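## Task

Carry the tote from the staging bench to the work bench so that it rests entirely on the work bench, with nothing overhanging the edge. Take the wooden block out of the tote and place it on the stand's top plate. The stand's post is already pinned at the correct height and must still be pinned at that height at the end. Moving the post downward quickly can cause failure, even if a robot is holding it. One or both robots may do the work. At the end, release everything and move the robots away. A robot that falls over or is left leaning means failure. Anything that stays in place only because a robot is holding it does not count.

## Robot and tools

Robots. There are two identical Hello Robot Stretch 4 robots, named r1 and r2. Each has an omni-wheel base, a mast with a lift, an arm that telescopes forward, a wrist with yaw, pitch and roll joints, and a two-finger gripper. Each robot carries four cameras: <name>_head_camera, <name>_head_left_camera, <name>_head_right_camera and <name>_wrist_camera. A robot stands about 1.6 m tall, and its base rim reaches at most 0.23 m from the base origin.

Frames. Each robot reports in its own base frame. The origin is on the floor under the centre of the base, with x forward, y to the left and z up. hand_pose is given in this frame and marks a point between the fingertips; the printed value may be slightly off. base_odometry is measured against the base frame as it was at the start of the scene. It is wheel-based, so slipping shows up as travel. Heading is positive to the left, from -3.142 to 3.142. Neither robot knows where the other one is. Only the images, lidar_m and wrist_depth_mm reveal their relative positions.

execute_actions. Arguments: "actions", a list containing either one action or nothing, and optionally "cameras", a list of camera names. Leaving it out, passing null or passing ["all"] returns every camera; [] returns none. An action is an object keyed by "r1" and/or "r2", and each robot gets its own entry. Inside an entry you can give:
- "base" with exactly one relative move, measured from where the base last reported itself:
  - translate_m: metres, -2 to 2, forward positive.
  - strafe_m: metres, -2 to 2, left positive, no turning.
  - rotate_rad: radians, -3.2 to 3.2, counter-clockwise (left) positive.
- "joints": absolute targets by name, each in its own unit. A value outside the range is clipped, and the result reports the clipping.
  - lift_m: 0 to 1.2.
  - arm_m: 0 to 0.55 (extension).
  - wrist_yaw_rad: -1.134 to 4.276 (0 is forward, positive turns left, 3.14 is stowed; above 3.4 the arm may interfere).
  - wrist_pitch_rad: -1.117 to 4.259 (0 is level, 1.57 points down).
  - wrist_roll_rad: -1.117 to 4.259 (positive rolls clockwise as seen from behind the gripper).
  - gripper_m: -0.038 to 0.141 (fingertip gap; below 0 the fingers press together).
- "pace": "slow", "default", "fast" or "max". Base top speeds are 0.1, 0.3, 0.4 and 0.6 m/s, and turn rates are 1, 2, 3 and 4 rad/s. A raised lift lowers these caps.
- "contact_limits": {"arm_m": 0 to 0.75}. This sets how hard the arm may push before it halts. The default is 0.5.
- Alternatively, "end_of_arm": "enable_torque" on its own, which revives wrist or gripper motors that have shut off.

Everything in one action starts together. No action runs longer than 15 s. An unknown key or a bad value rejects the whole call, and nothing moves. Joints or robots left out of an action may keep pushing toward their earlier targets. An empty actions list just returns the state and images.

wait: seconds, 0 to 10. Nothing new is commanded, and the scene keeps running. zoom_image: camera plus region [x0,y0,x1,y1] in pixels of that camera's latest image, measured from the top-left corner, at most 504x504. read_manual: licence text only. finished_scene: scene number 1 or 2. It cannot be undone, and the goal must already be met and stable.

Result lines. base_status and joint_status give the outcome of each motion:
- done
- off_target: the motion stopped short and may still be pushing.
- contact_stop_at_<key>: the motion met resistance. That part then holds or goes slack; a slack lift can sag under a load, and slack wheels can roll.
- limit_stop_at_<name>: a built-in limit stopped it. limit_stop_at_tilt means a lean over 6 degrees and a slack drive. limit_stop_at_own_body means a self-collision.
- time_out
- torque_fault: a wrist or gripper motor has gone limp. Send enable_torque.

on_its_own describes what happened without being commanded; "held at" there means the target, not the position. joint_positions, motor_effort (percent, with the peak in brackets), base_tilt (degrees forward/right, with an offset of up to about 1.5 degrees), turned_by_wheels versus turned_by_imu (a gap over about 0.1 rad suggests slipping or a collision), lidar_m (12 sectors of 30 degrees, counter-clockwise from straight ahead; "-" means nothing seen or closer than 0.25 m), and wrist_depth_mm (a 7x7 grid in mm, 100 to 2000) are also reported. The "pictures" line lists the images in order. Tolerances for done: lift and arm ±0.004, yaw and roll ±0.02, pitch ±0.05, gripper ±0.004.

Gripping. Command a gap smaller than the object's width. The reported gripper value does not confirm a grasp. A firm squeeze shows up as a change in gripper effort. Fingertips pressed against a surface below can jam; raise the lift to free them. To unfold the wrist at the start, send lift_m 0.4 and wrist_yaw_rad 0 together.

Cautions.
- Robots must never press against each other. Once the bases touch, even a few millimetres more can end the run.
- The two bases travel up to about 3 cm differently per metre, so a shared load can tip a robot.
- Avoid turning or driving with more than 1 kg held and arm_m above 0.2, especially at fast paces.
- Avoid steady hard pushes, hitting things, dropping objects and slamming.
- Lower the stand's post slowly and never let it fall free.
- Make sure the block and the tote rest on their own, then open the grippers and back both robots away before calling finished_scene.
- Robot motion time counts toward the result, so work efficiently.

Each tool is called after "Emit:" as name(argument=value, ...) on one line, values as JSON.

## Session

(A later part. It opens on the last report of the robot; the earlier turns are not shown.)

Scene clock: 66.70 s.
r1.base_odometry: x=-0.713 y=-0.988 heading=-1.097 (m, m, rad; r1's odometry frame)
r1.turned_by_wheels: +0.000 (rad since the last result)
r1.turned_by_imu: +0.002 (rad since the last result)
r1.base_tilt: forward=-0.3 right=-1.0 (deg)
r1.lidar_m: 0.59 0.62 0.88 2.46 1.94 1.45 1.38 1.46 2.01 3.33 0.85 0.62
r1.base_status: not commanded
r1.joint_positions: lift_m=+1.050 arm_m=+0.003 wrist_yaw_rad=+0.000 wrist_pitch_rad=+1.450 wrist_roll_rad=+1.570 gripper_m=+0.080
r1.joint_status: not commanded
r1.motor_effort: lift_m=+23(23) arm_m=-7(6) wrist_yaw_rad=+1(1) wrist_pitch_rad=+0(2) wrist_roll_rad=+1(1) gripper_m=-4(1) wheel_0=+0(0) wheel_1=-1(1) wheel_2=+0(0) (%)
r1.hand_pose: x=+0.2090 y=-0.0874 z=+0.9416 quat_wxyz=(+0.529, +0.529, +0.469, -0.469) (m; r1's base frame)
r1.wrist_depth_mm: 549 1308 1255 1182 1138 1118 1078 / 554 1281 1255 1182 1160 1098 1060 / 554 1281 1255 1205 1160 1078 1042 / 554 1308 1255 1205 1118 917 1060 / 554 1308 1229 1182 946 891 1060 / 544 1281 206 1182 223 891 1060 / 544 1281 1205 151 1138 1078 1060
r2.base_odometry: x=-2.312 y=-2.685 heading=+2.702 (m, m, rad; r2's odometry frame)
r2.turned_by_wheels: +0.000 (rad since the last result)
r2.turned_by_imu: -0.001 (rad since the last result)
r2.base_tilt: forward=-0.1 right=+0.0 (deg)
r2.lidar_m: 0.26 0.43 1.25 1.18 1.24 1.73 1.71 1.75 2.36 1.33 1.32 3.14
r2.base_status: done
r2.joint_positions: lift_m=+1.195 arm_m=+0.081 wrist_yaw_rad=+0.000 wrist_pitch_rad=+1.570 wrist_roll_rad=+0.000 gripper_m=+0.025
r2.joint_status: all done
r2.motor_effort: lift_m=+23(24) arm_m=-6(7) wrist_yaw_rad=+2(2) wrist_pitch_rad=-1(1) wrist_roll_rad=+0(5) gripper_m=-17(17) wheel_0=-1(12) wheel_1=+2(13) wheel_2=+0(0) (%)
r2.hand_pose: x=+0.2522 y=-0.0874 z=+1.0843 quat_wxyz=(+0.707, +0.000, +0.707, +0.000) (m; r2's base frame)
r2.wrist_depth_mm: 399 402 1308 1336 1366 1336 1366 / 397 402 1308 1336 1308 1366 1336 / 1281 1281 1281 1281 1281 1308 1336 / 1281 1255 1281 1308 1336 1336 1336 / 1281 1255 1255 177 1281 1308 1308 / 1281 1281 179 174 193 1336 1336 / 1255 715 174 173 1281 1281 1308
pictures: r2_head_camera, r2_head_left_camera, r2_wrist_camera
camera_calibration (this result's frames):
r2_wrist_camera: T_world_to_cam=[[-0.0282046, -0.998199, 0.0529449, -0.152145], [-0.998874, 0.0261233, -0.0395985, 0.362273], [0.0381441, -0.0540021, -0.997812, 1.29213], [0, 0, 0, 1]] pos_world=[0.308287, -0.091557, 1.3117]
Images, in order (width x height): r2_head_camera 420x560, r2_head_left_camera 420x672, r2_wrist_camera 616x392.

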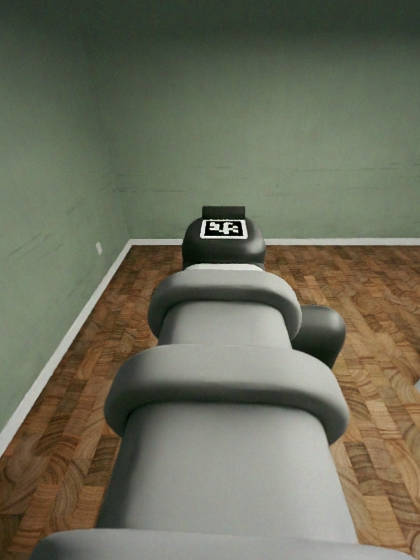

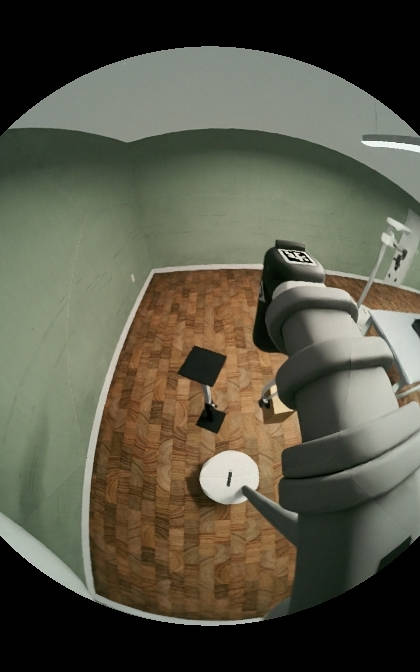

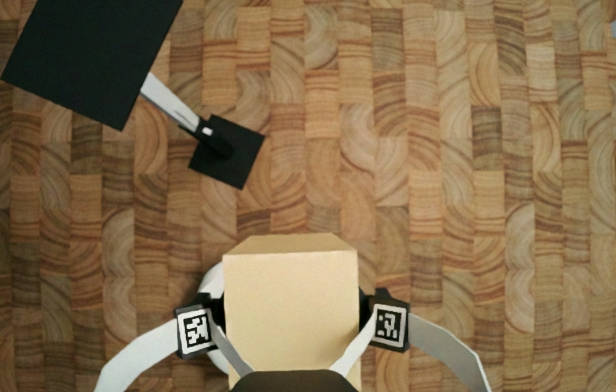

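Emit:
execute_actions(actions=[{"r2":{"base":{"strafe_m":0.21},"joints":{"lift_m":1.14,"arm_m":0.335,"wrist_roll_rad":0.4}}}], cameras=["r2_wrist_camera","r2_head_right_camera"])

Scene clock: 69.03 s.
r1.base_odometry: x=-0.713 y=-0.988 heading=-1.097 (m, m, rad; r1's odometry frame)
r1.turned_by_wheels: +0.000 (rad since the last result)
r1.turned_by_imu: +0.001 (rad since the last result)
r1.base_tilt: forward=-0.2 right=-1.1 (deg)
r1.lidar_m: 0.59 0.63 0.89 2.46 1.98 1.45 1.39 1.45 2.02 3.34 0.87 0.62
r1.base_status: not commanded
r1.joint_positions: lift_m=+1.050 arm_m=+0.003 wrist_yaw_rad=+0.000 wrist_pitch_rad=+1.450 wrist_roll_rad=+1.570 gripper_m=+0.080
r1.joint_status: not commanded
r1.motor_effort: lift_m=+23(23) arm_m=-6(6) wrist_yaw_rad=+1(1) wrist_pitch_rad=+0(1) wrist_roll_rad=+1(1) gripper_m=-4(2) wheel_0=+0(0) wheel_1=-1(1) wheel_2=+0(0) (%)
r1.hand_pose: x=+0.2090 y=-0.0874 z=+0.9416 quat_wxyz=(+0.529, +0.529, +0.469, -0.469) (m; r1's base frame)
r1.wrist_depth_mm: 549 1308 1255 1205 1138 1118 1098 / 549 1308 1205 1182 1138 1118 1060 / 549 1255 1229 1205 1160 1098 1060 / 554 1308 1229 1205 1118 931 1060 / 549 1281 1255 1160 960 917 1042 / 544 1281 205 1182 222 904 1060 / 535 1281 1229 151 1098 1078 1060
r2.base_odometry: x=-2.401 y=-2.875 heading=+2.702 (m, m, rad; r2's odometry frame)
r2.turned_by_wheels: +0.000 (rad since the last result)
r2.turned_by_imu: +0.000 (rad since the last result)
r2.base_tilt: forward=-0.1 right=-0.1 (deg)
r2.lidar_m: 0.40 1.40 1.01 0.98 1.05 1.42 1.70 1.77 2.34 1.49 1.56 0.37
r2.base_status: done
r2.joint_positions: lift_m=+1.140 arm_m=+0.334 wrist_yaw_rad=+0.000 wrist_pitch_rad=+1.570 wrist_roll_rad=+0.400 gripper_m=+0.025
r2.joint_status: all done
r2.motor_effort: lift_m=+15(21) arm_m=+6(6) wrist_yaw_rad=+3(3) wrist_pitch_rad=-1(2) wrist_roll_rad=+1(5) gripper_m=-17(21) wheel_0=-1(10) wheel_1=+2(10) wheel_2=+0(3) (%)
r2.hand_pose: x=+0.5051 y=-0.0874 z=+1.0300 quat_wxyz=(+0.693, +0.140, +0.693, -0.140) (m; r2's base frame)
r2.wrist_depth_mm: 1229 1255 1255 1255 1281 1281 1281 / 1229 1281 1255 1229 1255 1255 1336 / 1205 1229 1229 1255 1229 1281 1281 / 1229 1281 1255 1255 1255 1255 1281 / 1205 1205 342 177 1281 1229 1281 / 1205 1229 179 174 193 1229 1229 / 1229 676 173 173 1025 1229 1255
pictures: r2_head_right_camera, r2_wrist_camera
camera_calibration (this result's frames):
r2_wrist_camera: T_world_to_cam=[[-0.414247, -0.908644, 0.0525769, 0.0610544], [-0.910049, 0.412584, -0.0398073, 0.601849], [0.0144783, -0.0643376, -0.997823, 1.23931], [0, 0, 0, 1]] pos_world=[0.555061, -0.113103, 1.25736]
Images, in order (width x height): r2_head_right_camera 420x672, r2_wrist_camera 616x392.

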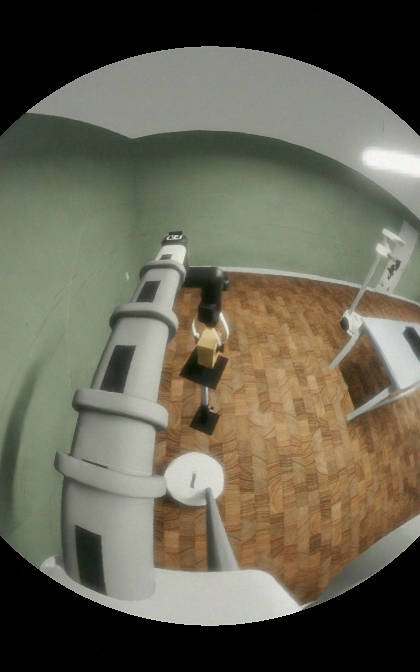

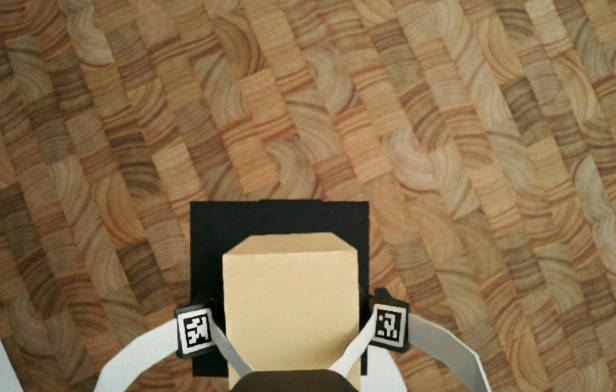

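Emit:
execute_actions(actions=[{"r2":{"base":{"strafe_m":0.013},"joints":{"lift_m":1.099,"arm_m":0.324},"pace":"slow"}}], cameras=["r2_wrist_camera"])

Emit:
execute_actions(actions=[{"r2":{"joints":{"gripper_m":0.1}}}], cameras=["r2_wrist_camera"])

Emit:
execute_actions(actions=[{"r2":{"joints":{"lift_m":1.198}}}], cameras=["r2_wrist_camera"])

Scene clock: 70.63 s.
r1.base_odometry: x=-0.713 y=-0.988 heading=-1.097 (m, m, rad; r1's odometry frame)
r1.turned_by_wheels: +0.000 (rad since the last result)
r1.turned_by_imu: +0.001 (rad since the last result)
r1.base_tilt: forward=-0.2 right=-1.0 (deg)
r1.lidar_m: 0.58 0.61 0.87 2.46 1.95 1.44 1.38 1.44 2.02 3.33 0.85 0.62
r1.base_status: not commanded
r1.joint_positions: lift_m=+1.050 arm_m=+0.003 wrist_yaw_rad=+0.000 wrist_pitch_rad=+1.450 wrist_roll_rad=+1.570 gripper_m=+0.080
r1.joint_status: not commanded
r1.motor_effort: lift_m=+23(23) arm_m=-6(7) wrist_yaw_rad=+1(1) wrist_pitch_rad=-1(0) wrist_roll_rad=+1(1) gripper_m=-5(4) wheel_0=+0(0) wheel_1=-1(1) wheel_2=-1(0) (%)
r1.hand_pose: x=+0.2090 y=-0.0874 z=+0.9416 quat_wxyz=(+0.529, +0.529, +0.469, -0.469) (m; r1's base frame)
r1.wrist_depth_mm: 549 1336 1229 1205 1160 1098 1078 / 554 1308 1255 1229 1138 1098 1078 / 559 1281 1281 1229 1160 1098 1078 / 554 1308 1229 1205 1138 904 1060 / 554 1308 1229 1182 946 904 1060 / 544 1281 206 1182 222 891 1060 / 539 1281 1229 151 1118 1078 1060
r2.base_odometry: x=-2.407 y=-2.887 heading=+2.702 (m, m, rad; r2's odometry frame)
r2.turned_by_wheels: +0.000 (rad since the last result)
r2.turned_by_imu: +0.001 (rad since the last result)
r2.base_tilt: forward=-0.1 right=-0.1 (deg)
r2.lidar_m: 0.39 1.41 1.01 0.95 1.01 1.42 1.70 1.77 2.38 1.52 1.55 0.43
r2.base_status: done
r2.joint_positions: lift_m=+1.099 arm_m=+0.325 wrist_yaw_rad=+0.000 wrist_pitch_rad=+1.570 wrist_roll_rad=+0.400 gripper_m=+0.025
r2.joint_status: all done
r2.motor_effort: lift_m=+14(13) arm_m=-6(4) wrist_yaw_rad=+2(1) wrist_pitch_rad=-1(1) wrist_roll_rad=+2(1) gripper_m=-19(15) wheel_0=-4(8) wheel_1=+3(9) wheel_2=+0(1) (%)
r2.hand_pose: x=+0.4963 y=-0.0874 z=+0.9890 quat_wxyz=(+0.693, +0.140, +0.693, -0.140) (m; r2's base frame)
r2.wrist_depth_mm: 1182 1255 1255 1229 1205 1205 1229 / 1205 1205 1205 1205 1229 1229 1255 / 1182 1182 1182 1229 1205 1205 1255 / 1160 1182 304 307 1182 1229 1205 / 1205 1182 303 176 1229 1205 1229 / 1138 1160 178 175 189 1182 1205 / 1182 1182 174 173 303 1160 1229
pictures: r2_wrist_camera
camera_calibration (this result's frames):
r2_wrist_camera: T_world_to_cam=[[-0.414245, -0.908645, 0.0525964, 0.0595548], [-0.910051, 0.412584, -0.0397643, 0.592194], [0.0144312, -0.0643376, -0.997824, 1.19857], [0, 0, 0, 1]] pos_world=[0.5463, -0.113103, 1.21638]
Images, in order (width x height): r2_wrist_camera 616x392.

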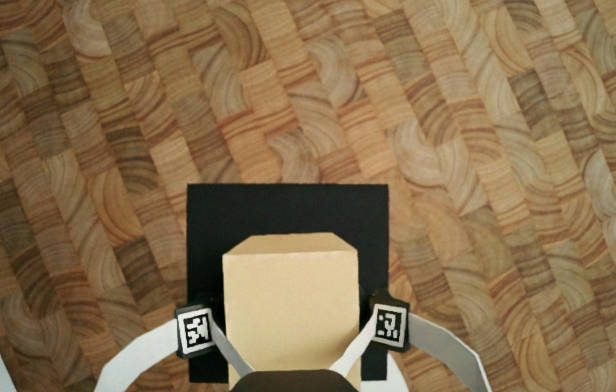

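Scene clock: 72.20 s.
r1.base_odometry: x=-0.713 y=-0.988 heading=-1.097 (m, m, rad; r1's odometry frame)
r1.turned_by_wheels: +0.000 (rad since the last result)
r1.turned_by_imu: +0.001 (rad since the last result)
r1.base_tilt: forward=-0.3 right=-0.9 (deg)
r1.lidar_m: 0.59 0.63 0.86 2.48 1.97 1.44 1.39 1.44 2.01 3.32 0.85 0.62
r1.base_status: not commanded
r1.joint_positions: lift_m=+1.050 arm_m=+0.003 wrist_yaw_rad=+0.000 wrist_pitch_rad=+1.450 wrist_roll_rad=+1.570 gripper_m=+0.080
r1.joint_status: not commanded
r1.motor_effort: lift_m=+23(23) arm_m=-7(7) wrist_yaw_rad=+1(1) wrist_pitch_rad=-1(2) wrist_roll_rad=+1(1) gripper_m=-4(3) wheel_0=-1(0) wheel_1=-1(1) wheel_2=-1(0) (%)
r1.hand_pose: x=+0.2090 y=-0.0874 z=+0.9416 quat_wxyz=(+0.529, +0.529, +0.469, -0.469) (m; r1's base frame)
r1.wrist_depth_mm: 544 1308 1229 1182 1138 1118 1078 / 559 1308 1229 1205 1160 1118 1078 / 554 1308 1255 1205 1160 1098 1078 / 554 1281 1205 1205 1138 917 1078 / 549 1308 1255 1182 917 904 1078 / 544 1281 206 1160 222 904 1060 / 535 1281 1229 151 1160 1078 1078
r2.base_odometry: x=-2.407 y=-2.887 heading=+2.702 (m, m, rad; r2's odometry frame)
r2.turned_by_wheels: +0.000 (rad since the last result)
r2.turned_by_imu: +0.001 (rad since the last result)
r2.base_tilt: forward=-0.1 right=-0.1 (deg)
r2.lidar_m: 0.40 1.40 1.00 0.95 1.00 1.39 1.70 1.76 2.38 1.53 1.56 0.41
r2.base_status: not commanded
r2.joint_positions: lift_m=+1.099 arm_m=+0.325 wrist_yaw_rad=+0.000 wrist_pitch_rad=+1.570 wrist_roll_rad=+0.400 gripper_m=+0.100
r2.joint_status: all done
r2.motor_effort: lift_m=+15(15) arm_m=-7(6) wrist_yaw_rad=+3(2) wrist_pitch_rad=-1(0) wrist_roll_rad=+1(1) gripper_m=-2(18) wheel_0=-4(4) wheel_1=+3(3) wheel_2=+0(0) (%)
r2.hand_pose: x=+0.4963 y=-0.0874 z=+0.9890 quat_wxyz=(+0.693, +0.140, +0.693, -0.140) (m; r2's base frame)
r2.wrist_depth_mm: 1182 1182 1205 1205 1229 1255 1255 / 1182 1182 1205 1182 1229 1229 1255 / 1205 1182 1205 1205 1205 1205 1229 / 1160 1160 306 307 1205 1205 1255 / 1160 1182 304 187 1182 1229 1182 / 1160 1138 185 186 212 1205 1229 / 1160 1160 301 172 306 1205 1182
pictures: r2_wrist_camera
camera_calibration (this result's frames):
r2_wrist_camera: T_world_to_cam=[[-0.414247, -0.908644, 0.0525784, 0.0595782], [-0.910049, 0.412584, -0.039804, 0.592242], [0.0144747, -0.0643376, -0.997823, 1.19855], [0, 0, 0, 1]] pos_world=[0.546301, -0.113103, 1.21638]
Images, in order (width x height): r2_wrist_camera 616x392.

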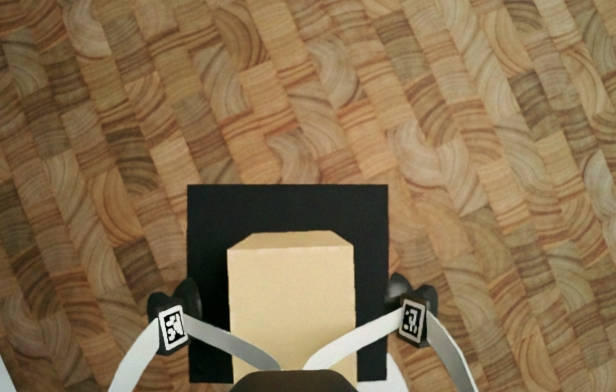

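Scene clock: 73.63 s.
r1.base_odometry: x=-0.713 y=-0.988 heading=-1.097 (m, m, rad; r1's odometry frame)
r1.turned_by_wheels: +0.000 (rad since the last result)
r1.turned_by_imu: +0.000 (rad since the last result)
r1.base_tilt: forward=-0.1 right=-1.0 (deg)
r1.lidar_m: 0.59 0.62 0.89 2.45 1.96 1.45 1.38 1.46 2.01 3.34 0.86 0.62
r1.base_status: not commanded
r1.joint_positions: lift_m=+1.050 arm_m=+0.003 wrist_yaw_rad=+0.000 wrist_pitch_rad=+1.450 wrist_roll_rad=+1.570 gripper_m=+0.080
r1.joint_status: not commanded
r1.motor_effort: lift_m=+23(23) arm_m=-6(7) wrist_yaw_rad=+1(1) wrist_pitch_rad=+1(1) wrist_roll_rad=+1(1) gripper_m=-2(2) wheel_0=+0(0) wheel_1=-1(1) wheel_2=-1(0) (%)
r1.hand_pose: x=+0.2090 y=-0.0874 z=+0.9416 quat_wxyz=(+0.529, +0.529, +0.469, -0.469) (m; r1's base frame)
r1.wrist_depth_mm: 554 1336 1229 1205 1138 1118 1078 / 554 1281 1229 1205 1160 1118 1078 / 554 1281 1205 1205 1118 1118 1060 / 554 1281 1229 1182 1138 904 1078 / 554 1281 1229 1205 946 904 1042 / 544 1308 205 1160 224 904 1098 / 544 1281 1205 151 1138 1078 1098
r2.base_odometry: x=-2.407 y=-2.887 heading=+2.702 (m, m, rad; r2's odometry frame)
r2.turned_by_wheels: +0.000 (rad since the last result)
r2.turned_by_imu: +0.001 (rad since the last result)
r2.base_tilt: forward=+0.0 right=-0.1 (deg)
r2.lidar_m: 0.38 1.40 1.01 0.96 1.02 1.41 1.71 1.76 2.40 1.52 1.56 0.42
r2.base_status: not commanded
r2.joint_positions: lift_m=+1.198 arm_m=+0.325 wrist_yaw_rad=+0.000 wrist_pitch_rad=+1.570 wrist_roll_rad=+0.400 gripper_m=+0.100
r2.joint_status: all done
r2.motor_effort: lift_m=+22(24) arm_m=-6(7) wrist_yaw_rad=+1(0) wrist_pitch_rad=+0(1) wrist_roll_rad=+1(1) gripper_m=-3(4) wheel_0=-4(4) wheel_1=+3(3) wheel_2=+0(0) (%)
r2.hand_pose: x=+0.4963 y=-0.0874 z=+1.0874 quat_wxyz=(+0.693, +0.140, +0.693, -0.140) (m; r2's base frame)
r2.wrist_depth_mm: 1255 1281 1281 1308 1308 1336 1366 / 1308 1308 1255 1308 1336 1308 1336 / 1281 1281 1281 1281 1308 1366 1366 / 1255 1308 1281 407 1336 1336 1366 / 1255 1255 402 285 1281 1308 1308 / 1255 1255 394 283 213 1336 1308 / 1255 1229 1281 220 1118 1281 1308
pictures: r2_wrist_camera
camera_calibration (this result's frames):
r2_wrist_camera: T_world_to_cam=[[-0.414247, -0.908644, 0.0525786, 0.0544047], [-0.910049, 0.412584, -0.0398034, 0.596154], [0.014474, -0.0643376, -0.997823, 1.29671], [0, 0, 0, 1]] pos_world=[0.546298, -0.113103, 1.31475]
Images, in order (width x height): r2_wrist_camera 616x392.

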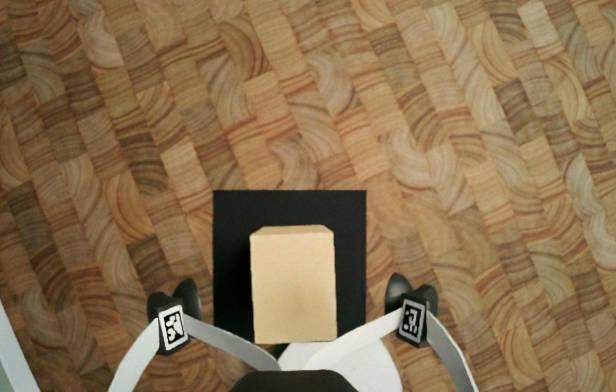

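Emit:
execute_actions(actions=[{"r2":{"base":{"translate_m":-0.3},"joints":{"arm_m":0.01},"pace":"fast"},"r1":{"base":{"translate_m":-0.2},"pace":"fast"}}], cameras=["r2_head_right_camera","r1_head_camera"])

Scene clock: 76.27 s.
r1.base_odometry: x=-0.804 y=-0.810 heading=-1.097 (m, m, rad; r1's odometry frame)
r1.turned_by_wheels: +0.000 (rad since the last result)
r1.turned_by_imu: +0.002 (rad since the last result)
r1.base_tilt: forward=-0.5 right=-1.1 (deg)
r1.lidar_m: 0.79 0.84 2.54 3.41 1.68 1.24 1.18 1.25 1.72 3.33 1.14 0.81
r1.base_status: done
r1.joint_positions: lift_m=+1.050 arm_m=+0.003 wrist_yaw_rad=+0.000 wrist_pitch_rad=+1.450 wrist_roll_rad=+1.570 gripper_m=+0.080
r1.joint_status: not commanded
r1.motor_effort: lift_m=+23(23) arm_m=-6(7) wrist_yaw_rad=+0(1) wrist_pitch_rad=+0(1) wrist_roll_rad=+1(1) gripper_m=-3(3) wheel_0=+1(6) wheel_1=+0(5) wheel_2=-1(10) (%)
r1.hand_pose: x=+0.2089 y=-0.0874 z=+0.9416 quat_wxyz=(+0.529, +0.529, +0.469, -0.469) (m; r1's base frame)
r1.wrist_depth_mm: 1397 1281 1229 1182 1138 1118 1078 / 1366 1281 1229 1182 1160 1098 1078 / 1336 1308 1255 1182 1138 1118 1078 / 1336 1281 1229 1205 1138 917 1042 / 1336 1281 1229 1182 931 904 1098 / 1366 1281 206 1205 222 904 1060 / 1336 1308 1229 151 1160 1098 1042
r2.base_odometry: x=-2.135 y=-3.014 heading=+2.702 (m, m, rad; r2's odometry frame)
r2.turned_by_wheels: +0.000 (rad since the last result)
r2.turned_by_imu: +0.001 (rad since the last result)
r2.base_tilt: forward=-0.3 right=+0.0 (deg)
r2.lidar_m: 0.71 1.43 1.02 0.95 1.02 1.41 1.41 1.46 1.95 2.43 1.63 2.98
r2.base_status: done
r2.joint_positions: lift_m=+1.198 arm_m=+0.011 wrist_yaw_rad=+0.000 wrist_pitch_rad=+1.570 wrist_roll_rad=+0.400 gripper_m=+0.100
r2.joint_status: all done
r2.motor_effort: lift_m=+22(22) arm_m=-6(5) wrist_yaw_rad=+1(1) wrist_pitch_rad=-2(3) wrist_roll_rad=+0(1) gripper_m=+2(3) wheel_0=-4(9) wheel_1=-3(8) wheel_2=+4(16) (%)
r2.hand_pose: x=+0.1821 y=-0.0874 z=+1.0874 quat_wxyz=(+0.693, +0.140, +0.693, -0.140) (m; r2's base frame)
r2.wrist_depth_mm: 1336 1281 1308 1336 1336 1308 1366 / 1308 1336 1336 1281 1336 1308 1366 / 1308 1308 1336 1308 1281 1308 1366 / 1229 1308 1281 1336 1308 1336 1308 / 1255 1281 1281 1098 1308 1308 1336 / 1281 1281 1078 1118 212 1308 1308 / 1255 1255 1281 430 1281 1308 1281
pictures: r1_head_camera, r2_head_right_camera
Images, in order (width x height): r1_head_camera 420x560, r2_head_right_camera 420x672.

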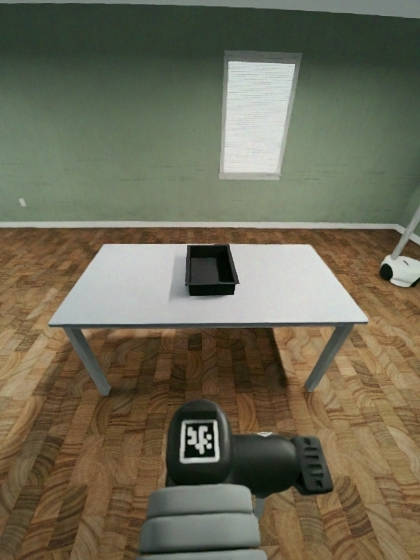

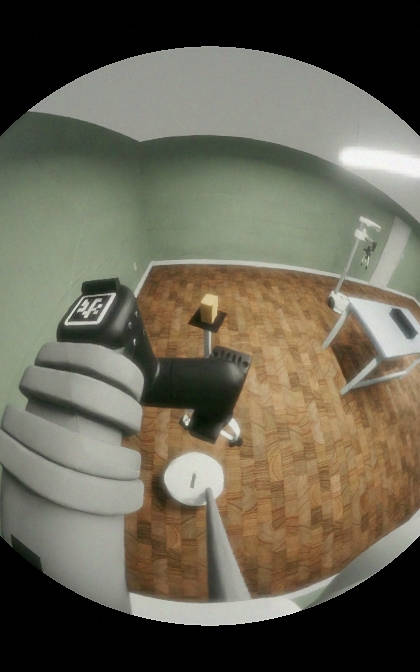

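Emit:
finished_scene(scene=1)

The scene is finished: the task was done.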